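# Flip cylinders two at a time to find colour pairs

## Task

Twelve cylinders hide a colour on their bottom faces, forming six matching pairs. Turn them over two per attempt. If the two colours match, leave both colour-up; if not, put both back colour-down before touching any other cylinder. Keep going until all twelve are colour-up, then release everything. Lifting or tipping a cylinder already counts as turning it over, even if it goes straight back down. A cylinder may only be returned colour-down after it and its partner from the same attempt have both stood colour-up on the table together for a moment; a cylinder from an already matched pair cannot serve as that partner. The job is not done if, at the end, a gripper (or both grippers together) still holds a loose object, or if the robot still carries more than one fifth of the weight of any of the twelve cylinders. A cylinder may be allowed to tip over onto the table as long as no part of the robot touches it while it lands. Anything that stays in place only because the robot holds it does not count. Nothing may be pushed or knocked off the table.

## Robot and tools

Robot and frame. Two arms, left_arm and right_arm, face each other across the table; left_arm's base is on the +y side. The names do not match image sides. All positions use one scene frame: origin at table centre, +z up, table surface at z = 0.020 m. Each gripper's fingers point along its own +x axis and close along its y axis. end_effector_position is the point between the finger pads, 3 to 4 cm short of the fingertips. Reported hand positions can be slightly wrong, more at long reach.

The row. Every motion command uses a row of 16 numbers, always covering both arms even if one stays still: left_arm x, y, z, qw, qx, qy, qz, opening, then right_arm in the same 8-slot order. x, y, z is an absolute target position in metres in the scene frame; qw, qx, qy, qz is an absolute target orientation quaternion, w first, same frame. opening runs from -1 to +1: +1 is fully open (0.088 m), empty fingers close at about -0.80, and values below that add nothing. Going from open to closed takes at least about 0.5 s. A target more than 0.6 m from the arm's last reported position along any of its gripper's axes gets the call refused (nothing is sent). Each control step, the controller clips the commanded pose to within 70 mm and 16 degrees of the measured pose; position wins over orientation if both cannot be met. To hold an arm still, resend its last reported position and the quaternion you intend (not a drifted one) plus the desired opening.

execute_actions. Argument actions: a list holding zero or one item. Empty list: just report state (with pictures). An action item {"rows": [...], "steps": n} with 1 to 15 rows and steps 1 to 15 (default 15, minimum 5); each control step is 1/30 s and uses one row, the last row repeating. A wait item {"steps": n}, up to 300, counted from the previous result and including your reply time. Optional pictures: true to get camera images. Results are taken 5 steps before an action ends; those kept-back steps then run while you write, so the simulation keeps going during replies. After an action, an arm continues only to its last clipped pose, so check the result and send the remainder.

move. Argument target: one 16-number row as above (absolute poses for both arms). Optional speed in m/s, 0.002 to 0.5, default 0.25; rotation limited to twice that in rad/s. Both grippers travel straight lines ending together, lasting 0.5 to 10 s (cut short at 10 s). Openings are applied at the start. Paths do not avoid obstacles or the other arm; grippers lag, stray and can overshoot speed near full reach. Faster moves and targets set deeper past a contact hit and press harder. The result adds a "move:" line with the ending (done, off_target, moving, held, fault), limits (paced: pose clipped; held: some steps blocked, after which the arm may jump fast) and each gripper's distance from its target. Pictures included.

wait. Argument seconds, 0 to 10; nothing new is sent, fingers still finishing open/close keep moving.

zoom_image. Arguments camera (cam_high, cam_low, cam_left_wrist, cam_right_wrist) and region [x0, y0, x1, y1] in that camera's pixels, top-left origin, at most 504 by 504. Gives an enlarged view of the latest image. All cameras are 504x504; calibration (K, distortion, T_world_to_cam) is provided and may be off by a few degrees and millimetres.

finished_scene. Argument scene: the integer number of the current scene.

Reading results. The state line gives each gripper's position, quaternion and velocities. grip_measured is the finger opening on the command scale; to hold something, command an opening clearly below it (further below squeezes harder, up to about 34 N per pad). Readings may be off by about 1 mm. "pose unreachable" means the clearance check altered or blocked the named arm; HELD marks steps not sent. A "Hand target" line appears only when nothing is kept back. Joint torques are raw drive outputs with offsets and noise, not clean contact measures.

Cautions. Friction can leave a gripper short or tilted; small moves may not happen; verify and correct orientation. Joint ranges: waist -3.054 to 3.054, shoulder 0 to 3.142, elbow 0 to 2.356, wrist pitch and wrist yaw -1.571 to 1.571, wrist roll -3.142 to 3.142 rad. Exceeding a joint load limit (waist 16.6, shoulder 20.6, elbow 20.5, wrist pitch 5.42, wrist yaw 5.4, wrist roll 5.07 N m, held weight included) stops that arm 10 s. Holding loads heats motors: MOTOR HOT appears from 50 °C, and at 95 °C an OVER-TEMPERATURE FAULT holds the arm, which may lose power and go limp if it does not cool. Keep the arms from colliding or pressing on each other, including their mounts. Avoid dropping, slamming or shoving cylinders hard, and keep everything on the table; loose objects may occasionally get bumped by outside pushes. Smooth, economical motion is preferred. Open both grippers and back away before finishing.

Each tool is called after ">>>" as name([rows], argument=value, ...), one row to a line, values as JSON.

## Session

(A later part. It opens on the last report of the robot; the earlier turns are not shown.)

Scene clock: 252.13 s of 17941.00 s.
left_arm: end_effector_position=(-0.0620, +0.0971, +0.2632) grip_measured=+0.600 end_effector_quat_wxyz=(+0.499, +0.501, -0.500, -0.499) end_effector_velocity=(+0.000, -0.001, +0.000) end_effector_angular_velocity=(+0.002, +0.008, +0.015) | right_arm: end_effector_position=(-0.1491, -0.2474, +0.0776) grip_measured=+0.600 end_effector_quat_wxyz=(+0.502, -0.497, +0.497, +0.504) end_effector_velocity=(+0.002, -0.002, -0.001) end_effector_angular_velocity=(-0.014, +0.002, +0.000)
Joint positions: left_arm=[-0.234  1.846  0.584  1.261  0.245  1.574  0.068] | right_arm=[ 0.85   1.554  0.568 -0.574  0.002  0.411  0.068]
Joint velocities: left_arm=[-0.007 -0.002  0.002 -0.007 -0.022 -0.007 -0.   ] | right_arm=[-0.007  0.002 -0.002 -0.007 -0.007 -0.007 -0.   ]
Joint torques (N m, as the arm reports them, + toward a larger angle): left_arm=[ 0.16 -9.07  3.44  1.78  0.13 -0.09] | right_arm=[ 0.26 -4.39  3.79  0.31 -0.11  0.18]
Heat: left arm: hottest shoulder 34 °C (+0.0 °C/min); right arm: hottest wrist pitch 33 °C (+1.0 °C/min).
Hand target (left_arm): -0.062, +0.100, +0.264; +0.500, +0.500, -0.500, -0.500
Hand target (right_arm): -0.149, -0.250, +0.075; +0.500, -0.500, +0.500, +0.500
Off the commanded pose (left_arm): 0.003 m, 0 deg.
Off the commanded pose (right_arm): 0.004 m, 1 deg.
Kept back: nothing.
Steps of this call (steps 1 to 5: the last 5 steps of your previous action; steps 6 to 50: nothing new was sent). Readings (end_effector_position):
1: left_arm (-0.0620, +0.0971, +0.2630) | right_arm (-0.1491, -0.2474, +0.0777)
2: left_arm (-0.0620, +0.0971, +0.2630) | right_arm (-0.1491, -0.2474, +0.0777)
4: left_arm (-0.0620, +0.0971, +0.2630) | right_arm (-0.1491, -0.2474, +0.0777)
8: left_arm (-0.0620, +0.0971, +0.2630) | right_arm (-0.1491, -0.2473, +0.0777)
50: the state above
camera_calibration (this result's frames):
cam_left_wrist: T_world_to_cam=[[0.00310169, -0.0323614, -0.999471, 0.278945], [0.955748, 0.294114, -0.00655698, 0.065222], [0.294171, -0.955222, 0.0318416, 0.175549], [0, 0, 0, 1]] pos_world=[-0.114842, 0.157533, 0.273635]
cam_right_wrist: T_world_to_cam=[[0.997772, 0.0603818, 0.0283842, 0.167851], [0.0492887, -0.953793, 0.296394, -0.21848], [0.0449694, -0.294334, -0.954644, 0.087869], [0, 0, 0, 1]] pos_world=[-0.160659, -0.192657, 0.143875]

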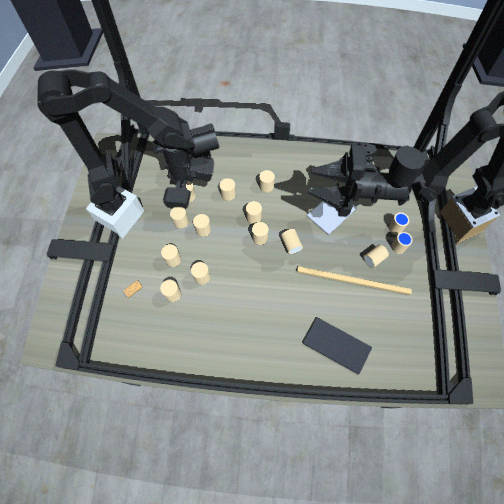

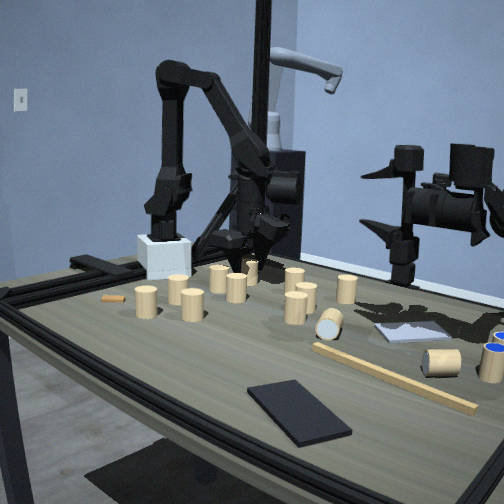

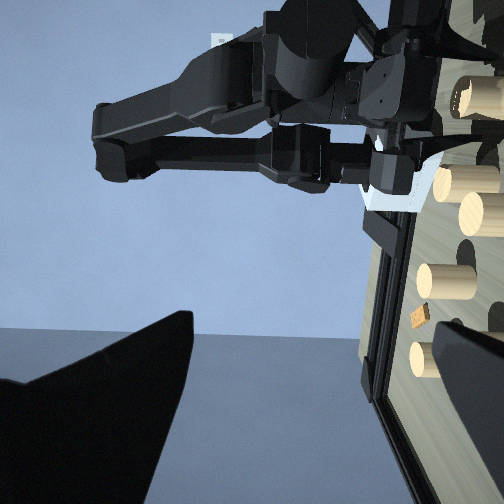

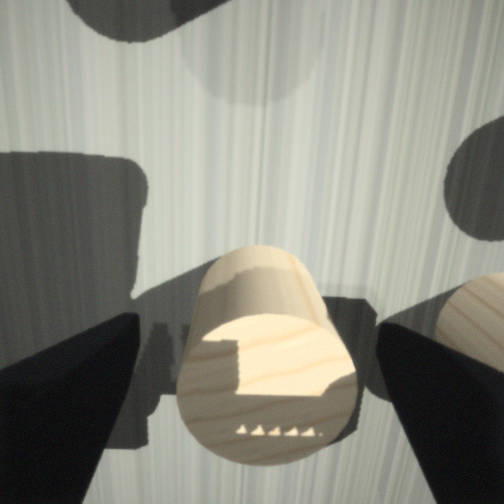

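>>> execute_actions([
  {"rows":[[-0.062,0.1,0.264,0.5,0.5,-0.5,-0.5,0.6,-0.149,-0.25,0.073,0.5,-0.5,0.5,0.5,-0.4]]},
])

>>> move(target=[-0.062,0.1,0.264,0.5,0.5,-0.5,-0.5,0.6,-0.149,-0.25,0.16,0.5,-0.5,0.5,0.5,-0.4])

>>> move(target=[-0.062,0.09,0.264,0.5,0.5,-0.5,-0.5,0.6,-0.06,-0.04,0.26,0.707,0,0,0.707,-0.4], speed=0.4)

>>> move(target=[-0.062,0.016,0.264,0.5,0.5,-0.5,-0.5,0.6,-0.06,-0.04,0.26,0.707,0,0,0.707,-0.4], speed=0.15)

>>> execute_actions([
  {"rows":[[-0.062,0.016,0.264,0.5,0.5,-0.5,-0.5,-0.4,-0.06,-0.04,0.26,0.707,0,0,0.707,-0.4]]},
])

>>> execute_actions([
  {"rows":[[-0.062,0.016,0.264,0.5,0.5,-0.5,-0.5,-0.4,-0.06,-0.04,0.26,0.707,0,0,0.707,0.6]]},
])

>>> move(target=[-0.062,0.06,0.264,0.5,0.5,-0.5,-0.5,-0.4,-0.06,-0.11,0.26,0.707,0,0,0.707,0.6])

>>> move(target=[-0.16,0.33,0.16,0,0.707,0,-0.707,-0.4,-0.045,-0.19,0.14,0.5,-0.5,0.5,0.5,0.6], speed=0.4)

>>> move(target=[-0.16,0.33,0.077,0,0.707,0,-0.707,-0.4,-0.045,-0.19,0.073,0.5,-0.5,0.5,0.5,0.6], speed=0.14)

>>> execute_actions([
  {"rows":[[-0.16,0.33,0.077,0,0.707,0,-0.707,0.6,-0.045,-0.19,0.073,0.5,-0.5,0.5,0.5,-0.4]]},
])

>>> move(target=[-0.16,0.33,0.15,0,0.707,0,-0.707,0.6,-0.045,-0.19,0.16,0.5,-0.5,0.5,0.5,-0.4])

>>> move(target=[-0.062,0.09,0.264,0.5,0.5,-0.5,-0.5,0.6,-0.06,-0.04,0.26,0.707,0,0,0.707,-0.4], speed=0.4)

>>> move(target=[-0.062,0.016,0.262,0.5,0.5,-0.5,-0.5,0.6,-0.06,-0.04,0.26,0.707,0,0,0.707,-0.4], speed=0.15)

>>> execute_actions([
  {"rows":[[-0.062,0.016,0.262,0.5,0.5,-0.5,-0.5,-0.4,-0.06,-0.04,0.26,0.707,0,0,0.707,-0.4]]},
])

>>> execute_actions([
  {"rows":[[-0.062,0.016,0.262,0.5,0.5,-0.5,-0.5,-0.4,-0.06,-0.04,0.26,0.707,0,0,0.707,0.6]]},
])

>>> move(target=[-0.062,0.06,0.264,0.5,0.5,-0.5,-0.5,-0.4,-0.06,-0.11,0.26,0.707,0,0,0.707,0.6])

>>> move(target=[-0.22,0.33,0.16,0,0.707,0,-0.707,-0.4,-0.172,-0.14,0.14,0.5,-0.5,0.5,0.5,0.6], speed=0.4)

>>> move(target=[-0.22,0.33,0.077,0,0.707,0,-0.707,-0.4,-0.172,-0.14,0.14,0.5,-0.5,0.5,0.5,0.6], speed=0.14)

>>> execute_actions([
  {"rows":[[-0.22,0.33,0.077,0,0.707,0,-0.707,0.6,-0.172,-0.14,0.14,0.5,-0.5,0.5,0.5,0.6]]},
])

>>> move(target=[-0.22,0.33,0.15,0,0.707,0,-0.707,0.6,-0.172,-0.14,0.14,0.5,-0.5,0.5,0.5,0.6])

Scene clock: 253.87 s of 17941.00 s.
left_arm: end_effector_position=(-0.0620, +0.0972, +0.2632) grip_measured=+0.600 end_effector_quat_wxyz=(+0.499, +0.501, -0.500, -0.500) end_effector_velocity=(+0.002, +0.001, -0.001) end_effector_angular_velocity=(+0.007, +0.009, +0.010) | right_arm: end_effector_position=(-0.1495, -0.2465, +0.0765) grip_measured=+0.023 end_effector_quat_wxyz=(+0.502, -0.497, +0.497, +0.505) end_effector_velocity=(+0.000, -0.002, -0.000) end_effector_angular_velocity=(-0.010, +0.004, -0.010)
Joint positions: left_arm=[-0.234  1.846  0.584  1.261  0.245  1.573  0.068] | right_arm=[ 0.85   1.559  0.567 -0.566  0.002  0.411  0.04 ]
Joint velocities: left_arm=[ 0.002 -0.002 -0.002 -0.007 -0.007 -0.007  0.   ] | right_arm=[-0.002 -0.002 -0.002 -0.007 -0.007  0.007  0.   ]
Joint torques (N m, as the arm reports them, + toward a larger angle): left_arm=[ 0.09 -8.96  3.3   1.81  0.12 -0.15] | right_arm=[ 0.27 -4.29  3.33  0.39 -0.09  0.16]
Heat: left arm: hottest shoulder 34 °C (+0.0 °C/min); right arm: hottest wrist pitch 33 °C (+1.0 °C/min).
Steps of this call (steps 1 to 42: nothing new was sent; steps 43 to 52: the first 10 steps of this action). Readings (end_effector_position):
43: left_arm (-0.0620, +0.0971, +0.2633) | right_arm (-0.1492, -0.2472, +0.0775)
44: left_arm (-0.0620, +0.0971, +0.2633) | right_arm (-0.1494, -0.2468, +0.0772)
46: left_arm (-0.0620, +0.0972, +0.2632) | right_arm (-0.1494, -0.2466, +0.0768)
50: left_arm (-0.0620, +0.0972, +0.2632) | right_arm (-0.1495, -0.2466, +0.0765)
52: the state above

Scene clock: 255.07 s of 17941.00 s.
left_arm: end_effector_position=(-0.0620, +0.0972, +0.2632) grip_measured=+0.600 end_effector_quat_wxyz=(+0.499, +0.501, -0.500, -0.500) end_effector_velocity=(-0.000, +0.001, -0.001) end_effector_angular_velocity=(+0.007, -0.006, -0.005) | right_arm: end_effector_position=(-0.1476, -0.2510, +0.1557) grip_measured=+0.023 end_effector_quat_wxyz=(+0.498, -0.505, +0.501, +0.496) end_effector_velocity=(+0.001, -0.002, +0.002) end_effector_angular_velocity=(-0.014, +0.002, -0.000)
Joint positions: left_arm=[-0.234  1.846  0.584  1.261  0.245  1.573  0.068] | right_arm=[ 0.85   1.363  0.769 -0.99   0.002  0.411  0.04 ]
Joint velocities: left_arm=[ 0.002 -0.002 -0.002 -0.007  0.007  0.007 -0.   ] | right_arm=[-0.007 -0.002  0.007 -0.022 -0.007 -0.007 -0.   ]
Joint torques (N m, as the arm reports them, + toward a larger angle): left_arm=[ 0.17 -9.2   3.57  1.77  0.17 -0.12] | right_arm=[ 0.27 -5.96  6.88 -0.13 -0.1   0.17]
Heat: left arm: hottest shoulder 34 °C (+1.0 °C/min); right arm: hottest elbow 32 °C (+0.0 °C/min).
Hand target (left_arm): -0.062, +0.100, +0.264; +0.500, +0.500, -0.500, -0.500
Hand target (right_arm): -0.149, -0.249, +0.160; +0.500, -0.500, +0.500, +0.500
Off your previous action's commanded pose (left_arm): 0.003 m, 0 deg at its last step (step 5 of this call).
Off your previous action's commanded pose (right_arm): 0.005 m, 1 deg at its last step (step 5 of this call).
Off the commanded pose (left_arm): 0.003 m, 0 deg.
Off the commanded pose (right_arm): 0.005 m, 1 deg.
Kept back: nothing.
move: done
camera_calibration (this result's frames):
cam_left_wrist: T_world_to_cam=[[0.00272042, -0.0323615, -0.999473, 0.278952], [0.955745, 0.294115, -0.00692162, 0.0653128], [0.294184, -0.955222, 0.0317295, 0.175675], [0, 0, 0, 1]] pos_world=[-0.114862, 0.157627, 0.273683]
cam_right_wrist: T_world_to_cam=[[0.997488, 0.0607306, 0.0364532, 0.163134], [0.0460201, -0.946893, 0.318239, -0.247273], [0.0538441, -0.315763, -0.947309, 0.156101], [0, 0, 0, 1]] pos_world=[-0.15975, -0.194758, 0.220621]

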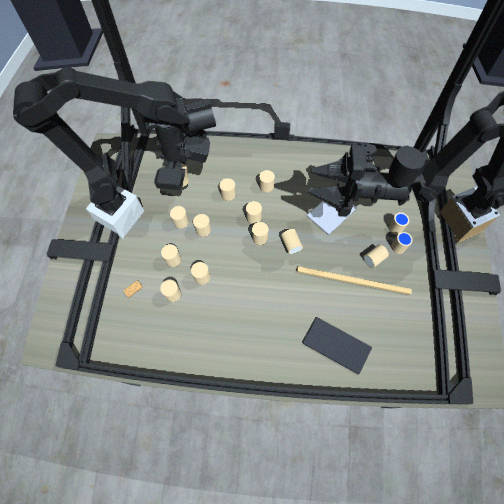

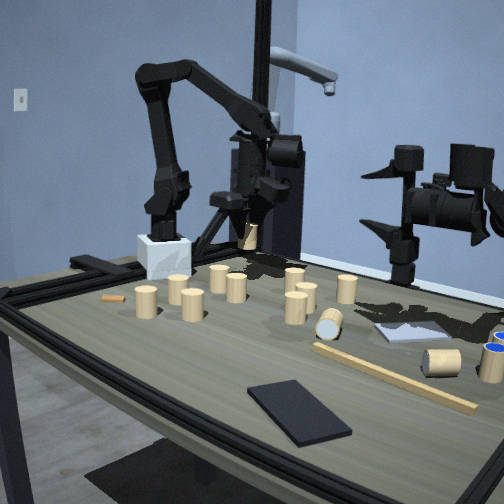

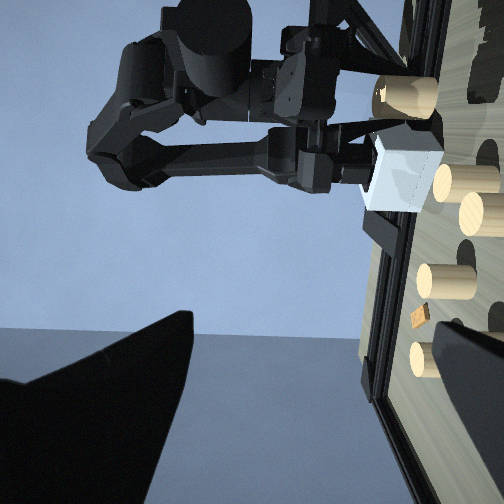

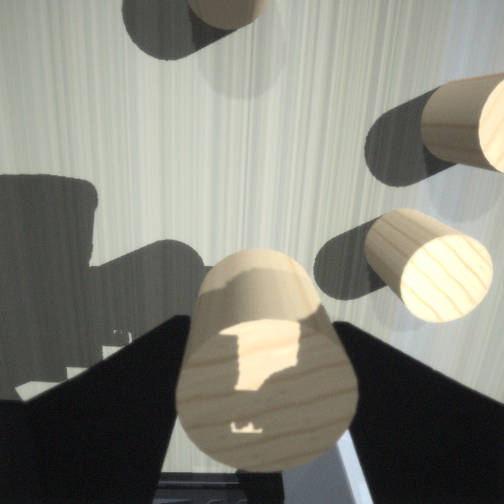

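Scene clock: 257.73 s of 17941.00 s.
left_arm: end_effector_position=(-0.0618, +0.0928, +0.2666) grip_measured=+0.600 end_effector_quat_wxyz=(+0.500, +0.499, -0.503, -0.498) end_effector_velocity=(-0.000, +0.001, -0.006) end_effector_angular_velocity=(+0.026, +0.014, +0.005) | right_arm: end_effector_position=(-0.0618, -0.0408, +0.2592) grip_measured=+0.022 end_effector_quat_wxyz=(+0.711, -0.000, +0.002, +0.704) end_effector_velocity=(+0.002, -0.001, +0.001) end_effector_angular_velocity=(+0.017, -0.008, +0.000)
Joint positions: left_arm=[-0.236  1.849  0.604  1.252  0.243  1.573  0.068] | right_arm=[ 0.418  1.609  0.408  1.198 -0.009  0.003  0.04 ]
Joint velocities: left_arm=[-0.002 -0.002 -0.007 -0.022 -0.007 -0.007  0.   ] | right_arm=[-0.007  0.012 -0.007  0.037 -0.007 -0.007 -0.   ]
Joint torques (N m, as the arm reports them, + toward a larger angle): left_arm=[-0.38 -6.29  5.38  1.48 -0.1  -0.08] | right_arm=[-0.27 -5.55  5.62  1.64 -0.13 -0.18]
Heat: left arm: hottest shoulder 34 °C (+1.0 °C/min); right arm: hottest wrist pitch 33 °C (+1.0 °C/min).
Hand target (left_arm): -0.062, +0.090, +0.264; +0.500, +0.500, -0.500, -0.500
Hand target (right_arm): -0.061, -0.039, +0.259; +0.711, -0.001, +0.000, +0.704
Off the commanded pose (left_arm): 0.004 m, 0 deg.
Off the commanded pose (right_arm): 0.002 m, 1 deg.
Kept back: nothing.
move: done
camera_calibration (this result's frames):
cam_left_wrist: T_world_to_cam=[[0.00434842, -0.0390237, -0.999229, 0.282868], [0.955981, 0.293338, -0.00729577, 0.0666517], [0.293397, -0.955212, 0.0385815, 0.169396], [0, 0, 0, 1]] pos_world=[-0.114648, 0.153296, 0.2766]
cam_right_wrist: T_world_to_cam=[[0.997677, -0.0396619, 0.055392, 0.0520602], [0.0403764, -0.310656, -0.949665, 0.26908], [0.0548733, 0.949695, -0.308332, 0.201991], [0, 0, 0, 1]] pos_world=[-0.0738877, -0.106174, 0.314933]

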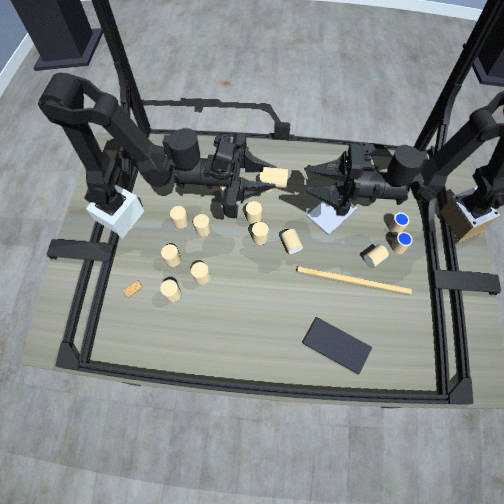

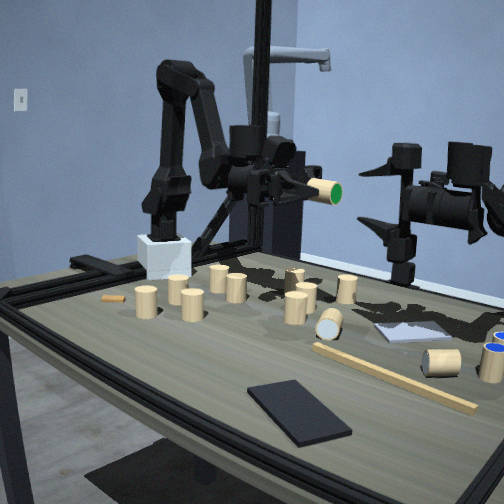

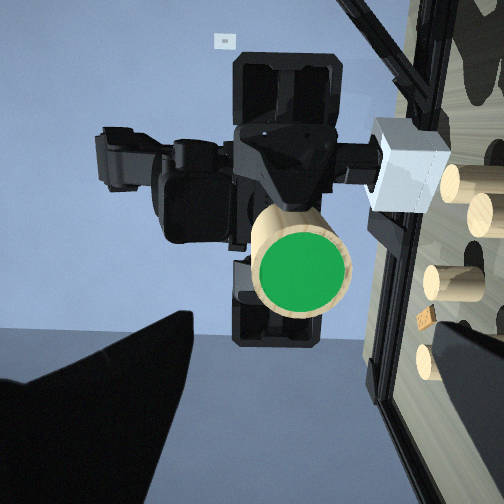

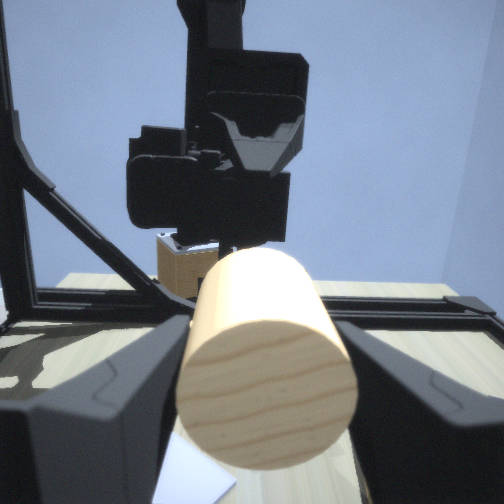

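Scene clock: 258.80 s of 17941.00 s.
left_arm: end_effector_position=(-0.0616, +0.0194, +0.2681) grip_measured=+0.600 end_effector_quat_wxyz=(+0.501, +0.499, -0.503, -0.497) end_effector_velocity=(+0.002, -0.002, -0.000) end_effector_angular_velocity=(+0.002, +0.008, +0.019) | right_arm: end_effector_position=(-0.0606, -0.0409, +0.2591) grip_measured=+0.022 end_effector_quat_wxyz=(+0.707, -0.000, +0.002, +0.707) end_effector_velocity=(+0.002, -0.001, -0.002) end_effector_angular_velocity=(-0.007, -0.007, -0.010)
Joint positions: left_arm=[-0.284  2.035  0.917  1.126  0.195  1.573  0.068] | right_arm=[ 0.407  1.61   0.408  1.198 -0.029  0.003  0.04 ]
Joint velocities: left_arm=[-0.002  0.002  0.007 -0.007 -0.022 -0.007 -0.   ] | right_arm=[-0.002 -0.002 -0.002 -0.007  0.007 -0.007  0.   ]
Joint torques (N m, as the arm reports them, + toward a larger angle): left_arm=[-0.12 -8.34  6.17  1.48 -0.1  -0.11] | right_arm=[-0.31 -6.23  5.56  1.56 -0.13 -0.11]
Heat: left arm: hottest shoulder 34 °C (+1.0 °C/min); right arm: hottest wrist pitch 33 °C (+1.0 °C/min).
Hand target (left_arm): -0.062, +0.016, +0.264; +0.500, +0.500, -0.500, -0.500
Hand target (right_arm): -0.060, -0.040, +0.260; +0.707, +0.000, +0.000, +0.707
Off the commanded pose (left_arm): 0.005 m, 1 deg.
Off the commanded pose (right_arm): 0.001 m, 0 deg.
Kept back: nothing.
move: done
camera_calibration (this result's frames):
cam_left_wrist: T_world_to_cam=[[0.00445293, -0.0409541, -0.999151, 0.281534], [0.95587, 0.293687, -0.00777788, 0.088095], [0.293756, -0.955024, 0.0404546, 0.0986816], [0, 0, 0, 1]] pos_world=[-0.114449, 0.0799009, 0.277988]
cam_right_wrist: T_world_to_cam=[[0.998013, -0.0301457, 0.0553213, 0.0512465], [0.04327, -0.310255, -0.949668, 0.269156], [0.0457921, 0.950175, -0.308334, 0.201409], [0, 0, 0, 1]] pos_world=[-0.072014, -0.106322, 0.314875]

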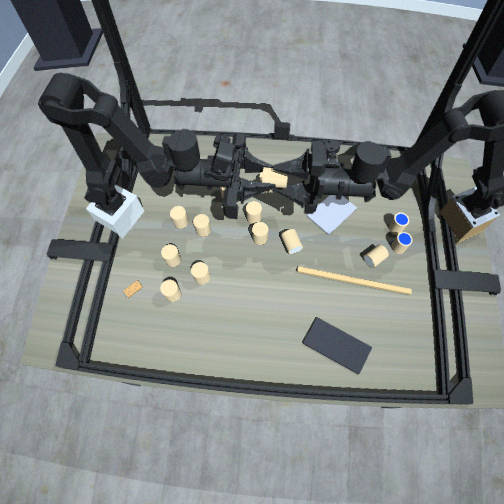

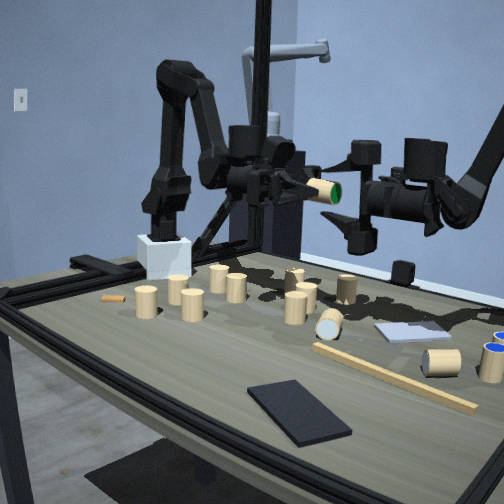

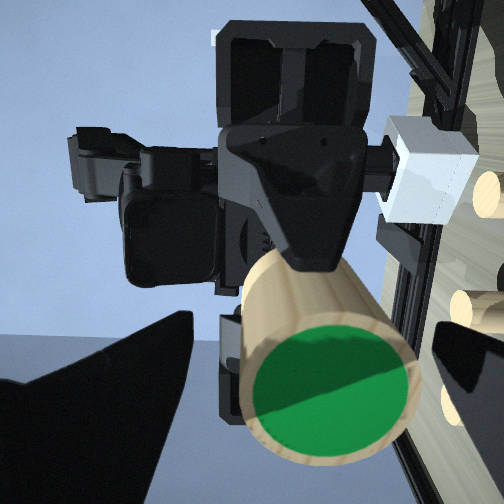

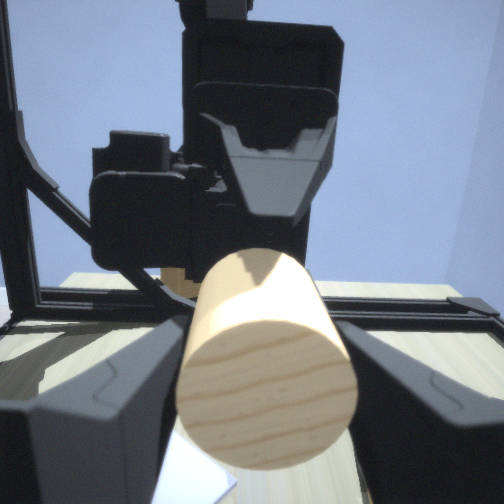

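Scene clock: 259.13 s of 17941.00 s.
left_arm: end_effector_position=(-0.0615, +0.0189, +0.2683) grip_measured=+0.025 end_effector_quat_wxyz=(+0.501, +0.499, -0.503, -0.497) end_effector_velocity=(+0.002, +0.000, -0.004) end_effector_angular_velocity=(+0.022, +0.012, +0.019) | right_arm: end_effector_position=(-0.0607, -0.0409, +0.2594) grip_measured=+0.022 end_effector_quat_wxyz=(+0.707, +0.000, +0.002, +0.707) end_effector_velocity=(-0.000, -0.001, -0.005) end_effector_angular_velocity=(-0.022, -0.007, +0.005)
Joint positions: left_arm=[-0.284  2.036  0.919  1.124  0.195  1.573  0.04 ] | right_arm=[ 0.407  1.61   0.408  1.199 -0.03   0.003  0.04 ]
Joint velocities: left_arm=[-0.002 -0.002 -0.002 -0.022 -0.022 -0.007 -0.   ] | right_arm=[-0.002 -0.002 -0.002 -0.022 -0.007 -0.007  0.   ]
Joint torques (N m, as the arm reports them, + toward a larger angle): left_arm=[-0.37 -7.94  6.2   1.56 -0.1  -0.15] | right_arm=[-0.29 -6.26  5.57  1.48 -0.12 -0.12]
Heat: left arm: hottest shoulder 34 °C (+1.0 °C/min); right arm: hottest wrist pitch 33 °C (+1.0 °C/min).
Steps of this call (steps 1 to 10: the first 10 steps of this action). Readings (end_effector_position):
1: left_arm (-0.0616, +0.0193, +0.2682) | right_arm (-0.0607, -0.0409, +0.2591)
2: left_arm (-0.0616, +0.0192, +0.2681) | right_arm (-0.0607, -0.0409, +0.2591)
4: left_arm (-0.0616, +0.0191, +0.2684) | right_arm (-0.0607, -0.0409, +0.2591)
8: left_arm (-0.0615, +0.0189, +0.2683) | right_arm (-0.0607, -0.0409, +0.2594)
10: the state above

Scene clock: 259.63 s of 17941.00 s.
left_arm: end_effector_position=(-0.0615, +0.0188, +0.2666) grip_measured=+0.024 end_effector_quat_wxyz=(+0.500, +0.500, -0.502, -0.498) end_effector_velocity=(-0.005, +0.000, -0.001) end_effector_angular_velocity=(+0.007, +0.009, -0.015) | right_arm: end_effector_position=(-0.0607, -0.0409, +0.2594) grip_measured=+0.545 end_effector_quat_wxyz=(+0.707, +0.000, +0.002, +0.707) end_effector_velocity=(+0.002, +0.000, +0.003) end_effector_angular_velocity=(+0.012, -0.008, -0.010)
Joint positions: left_arm=[-0.284  2.039  0.919  1.123  0.195  1.573  0.04 ] | right_arm=[ 0.407  1.61   0.408  1.199 -0.03   0.003  0.066]
Joint velocities: left_arm=[-0.007 -0.002 -0.002 -0.007  0.007 -0.007 -0.   ] | right_arm=[-0.002 -0.002  0.002  0.007  0.007 -0.007  0.017]
Joint torques (N m, as the arm reports them, + toward a larger angle): left_arm=[-0.12 -8.36  6.    1.72 -0.07 -0.18] | right_arm=[-0.29 -6.28  5.56  1.48 -0.12 -0.12]
Heat: left arm: hottest shoulder 34 °C (+1.0 °C/min); right arm: hottest wrist pitch 33 °C (+1.0 °C/min).
Off your previous action's commanded pose (left_arm): 0.005 m, 0 deg at its last step (step 5 of this call).
Off your previous action's commanded pose (right_arm): 0.001 m, 0 deg at its last step (step 5 of this call).
Steps of this call (steps 1 to 5: the last 5 steps of your previous action; steps 6 to 15: the first 10 steps of this action). Readings (end_effector_position):
6: left_arm (-0.0615, +0.0189, +0.2683) | right_arm (-0.0607, -0.0409, +0.2594)
7: left_arm (-0.0615, +0.0189, +0.2683) | right_arm (-0.0607, -0.0409, +0.2594)
9: left_arm (-0.0615, +0.0189, +0.2681) | right_arm (-0.0607, -0.0409, +0.2594)
13: left_arm (-0.0615, +0.0188, +0.2666) | right_arm (-0.0607, -0.0409, +0.2594)
15: the state above

Scene clock: 261.00 s of 17941.00 s.
left_arm: end_effector_position=(-0.0624, +0.0570, +0.2606) grip_measured=+0.023 end_effector_quat_wxyz=(+0.498, +0.502, -0.499, -0.501) end_effector_velocity=(-0.000, +0.002, -0.001) end_effector_angular_velocity=(+0.007, +0.009, +0.005) | right_arm: end_effector_position=(-0.0603, -0.1073, +0.2626) grip_measured=+0.600 end_effector_quat_wxyz=(+0.707, +0.003, -0.001, +0.707) end_effector_velocity=(-0.000, -0.003, +0.004) end_effector_angular_velocity=(+0.012, -0.008, +0.005)
Joint positions: left_arm=[-0.264  1.954  0.749  1.197  0.215  1.573  0.04 ] | right_arm=[ 0.394  1.302  0.17   1.14  -0.043  0.003  0.068]
Joint velocities: left_arm=[-0.002 -0.007 -0.007 -0.007 -0.007 -0.007 -0.001] | right_arm=[-0.002 -0.027 -0.007 -0.007 -0.007 -0.007  0.   ]
Joint torques (N m, as the arm reports them, + toward a larger angle): left_arm=[  0.41 -10.65   3.96   1.99   0.13  -0.11] | right_arm=[-0.31 -5.06  4.13  1.17 -0.13 -0.11]
Heat: left arm: hottest shoulder 35 °C (+2.0 °C/min); right arm: hottest wrist pitch 33 °C (+1.0 °C/min).
Hand target (left_arm): -0.062, +0.060, +0.264; +0.500, +0.500, -0.500, -0.500
Hand target (right_arm): -0.060, -0.110, +0.260; +0.707, +0.000, +0.000, +0.707
Off your previous action's commanded pose (left_arm): 0.004 m, 0 deg at its last step (step 5 of this call).
Off your previous action's commanded pose (right_arm): 0.001 m, 0 deg at its last step (step 5 of this call).
Off the commanded pose (left_arm): 0.005 m, 0 deg.
Off the commanded pose (right_arm): 0.004 m, 0 deg.
Kept back: nothing.
move: done
camera_calibration (this result's frames):
cam_left_wrist: T_world_to_cam=[[0.0014317, -0.0263961, -0.999651, 0.274701], [0.955849, 0.29379, -0.00638866, 0.0773555], [0.293856, -0.955506, 0.0256513, 0.138992], [0, 0, 0, 1]] pos_world=[-0.115177, 0.117332, 0.271534]
cam_right_wrist: T_world_to_cam=[[0.998003, -0.0303346, 0.0554046, 0.0487582], [0.0437626, -0.300448, -0.952794, 0.253697], [0.0455488, 0.953316, -0.298521, 0.263342], [0, 0, 0, 1]] pos_world=[-0.0717581, -0.173346, 0.317632]

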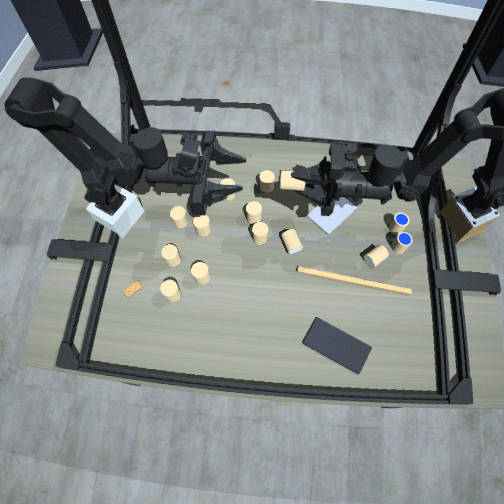

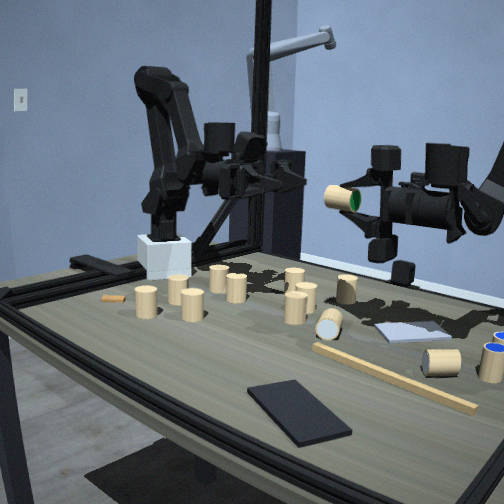

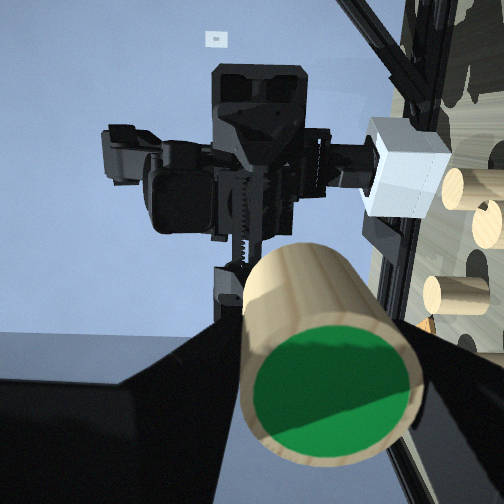

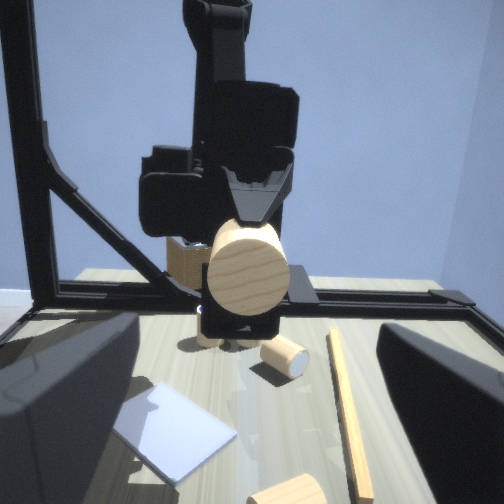

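Scene clock: 263.50 s of 17941.00 s.
left_arm: end_effector_position=(-0.1590, +0.3306, +0.1577) grip_measured=+0.021 end_effector_quat_wxyz=(+0.003, +0.705, +0.003, -0.709) end_effector_velocity=(-0.002, +0.010, -0.002) end_effector_angular_velocity=(+0.047, +0.001, +0.010) | right_arm: end_effector_position=(-0.0463, -0.1924, +0.1412) grip_measured=+0.600 end_effector_quat_wxyz=(+0.497, -0.498, +0.499, +0.506) end_effector_velocity=(-0.001, -0.006, -0.001) end_effector_angular_velocity=(-0.041, +0.011, +0.005)
Joint positions: left_arm=[-0.606  1.392  0.707 -0.885  0.005  1.436  0.04 ] | right_arm=[ 0.341  1.543  0.863 -0.885 -0.009 -0.103  0.068]
Joint velocities: left_arm=[-0.012  0.007 -0.002 -0.037  0.007 -0.022 -0.   ] | right_arm=[-0.002  0.012  0.007 -0.037 -0.007 -0.007  0.   ]
Joint torques (N m, as the arm reports them, + toward a larger angle): left_arm=[-0.08 -3.21  6.31  0.19  0.21 -0.08] | right_arm=[-0.27 -5.23  6.59 -0.09  0.01 -0.22]
Heat: left arm: hottest shoulder 34 °C (+1.0 °C/min); right arm: hottest wrist pitch 33 °C (+1.0 °C/min).
Hand target (left_arm): -0.160, +0.328, +0.159; +0.003, +0.704, +0.003, -0.710
Hand target (right_arm): -0.045, -0.191, +0.141; +0.496, -0.501, +0.499, +0.504
Off the commanded pose (left_arm): 0.003 m, 1 deg.
Off the commanded pose (right_arm): 0.003 m, 1 deg.
Kept back: nothing.
move: done
camera_calibration (this result's frames):
cam_left_wrist: T_world_to_cam=[[-0.00791651, 0.999398, -0.0337811, -0.313813], [0.957315, 0.0173357, 0.288525, 0.133763], [0.288937, -0.0300551, -0.956876, 0.279663], [0, 0, 0, 1]] pos_world=[-0.211342, 0.319711, 0.218408]
cam_right_wrist: T_world_to_cam=[[0.997587, 0.0659101, 0.0218222, 0.0620934], [0.0563217, -0.952038, 0.300753, -0.18997], [0.0405982, -0.298798, -0.953452, 0.158903], [0, 0, 0, 1]] pos_world=[-0.0576952, -0.137472, 0.207286]

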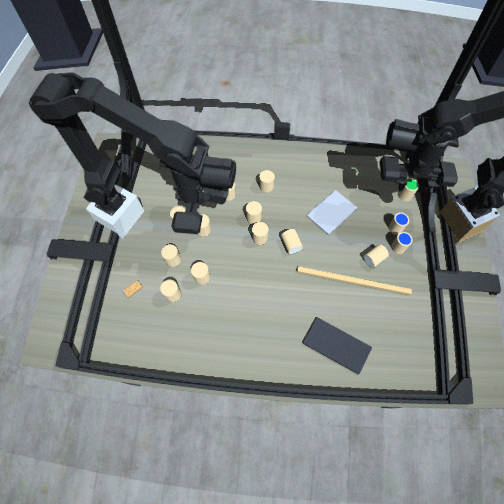

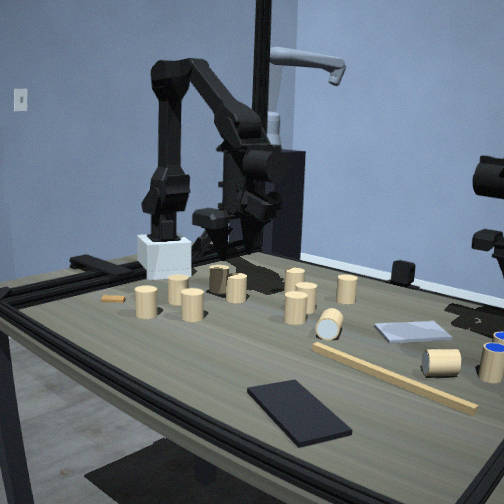

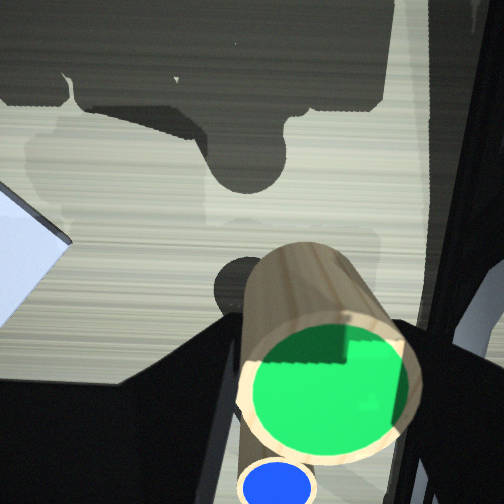

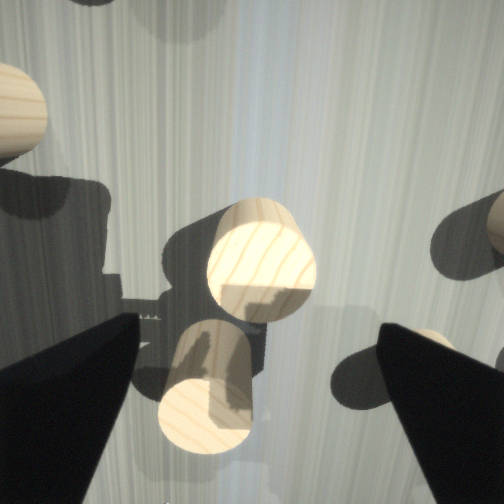

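Scene clock: 264.60 s of 17941.00 s.
left_arm: end_effector_position=(-0.1604, +0.3256, +0.0803) grip_measured=+0.019 end_effector_quat_wxyz=(+0.006, +0.705, -0.004, -0.709) end_effector_velocity=(+0.001, +0.006, -0.004) end_effector_angular_velocity=(+0.026, -0.011, +0.005) | right_arm: end_effector_position=(-0.0448, -0.1869, +0.0775) grip_measured=+0.600 end_effector_quat_wxyz=(+0.503, -0.497, +0.495, +0.505) end_effector_velocity=(-0.002, -0.001, -0.003) end_effector_angular_velocity=(-0.007, +0.008, +0.025)
Joint positions: left_arm=[-0.611  1.633  0.543 -0.465  0.003  1.436  0.04 ] | right_arm=[ 0.341  1.711  0.738 -0.582 -0.003 -0.099  0.068]
Joint velocities: left_arm=[-0.002  0.012 -0.007 -0.007 -0.007 -0.007 -0.   ] | right_arm=[ 0.002  0.012 -0.002  0.007 -0.007 -0.022 -0.   ]
Joint torques (N m, as the arm reports them, + toward a larger angle): left_arm=[-0.35 -3.69  2.75  0.48 -0.04 -0.05] | right_arm=[ 0.12 -5.66  3.36  0.3   0.02  0.18]
Heat: left arm: hottest shoulder 34 °C (+1.0 °C/min); right arm: hottest wrist pitch 33 °C (+1.0 °C/min).
Hand target (left_arm): -0.160, +0.330, +0.077; -0.000, +0.707, +0.000, -0.707
Hand target (right_arm): -0.045, -0.191, +0.073; +0.500, -0.500, +0.500, +0.500
Off the commanded pose (left_arm): 0.005 m, 1 deg.
Off the commanded pose (right_arm): 0.005 m, 1 deg.
Kept back: nothing.
move: done
camera_calibration (this result's frames):
cam_left_wrist: T_world_to_cam=[[-0.0025909, 0.998861, -0.0476343, -0.309276], [0.957369, 0.0162373, 0.288413, 0.157949], [0.288858, -0.0448564, -0.956321, 0.210646], [0, 0, 0, 1]] pos_world=[-0.212864, 0.315808, 0.141158]
cam_right_wrist: T_world_to_cam=[[0.997631, 0.0621746, 0.0294387, 0.0603874], [0.050909, -0.955087, 0.291919, -0.165749], [0.0462665, -0.289729, -0.95599, 0.101886], [0, 0, 0, 1]] pos_world=[-0.0565201, -0.13254, 0.144009]

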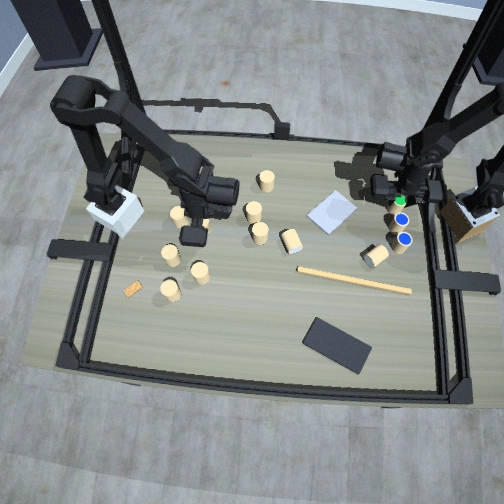

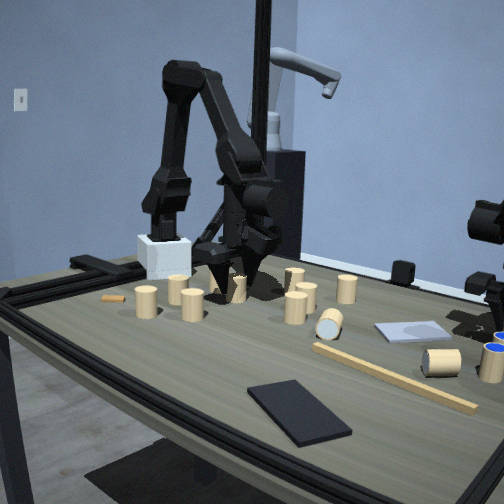

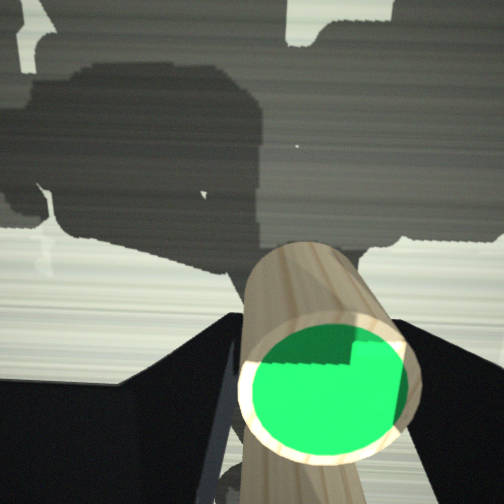

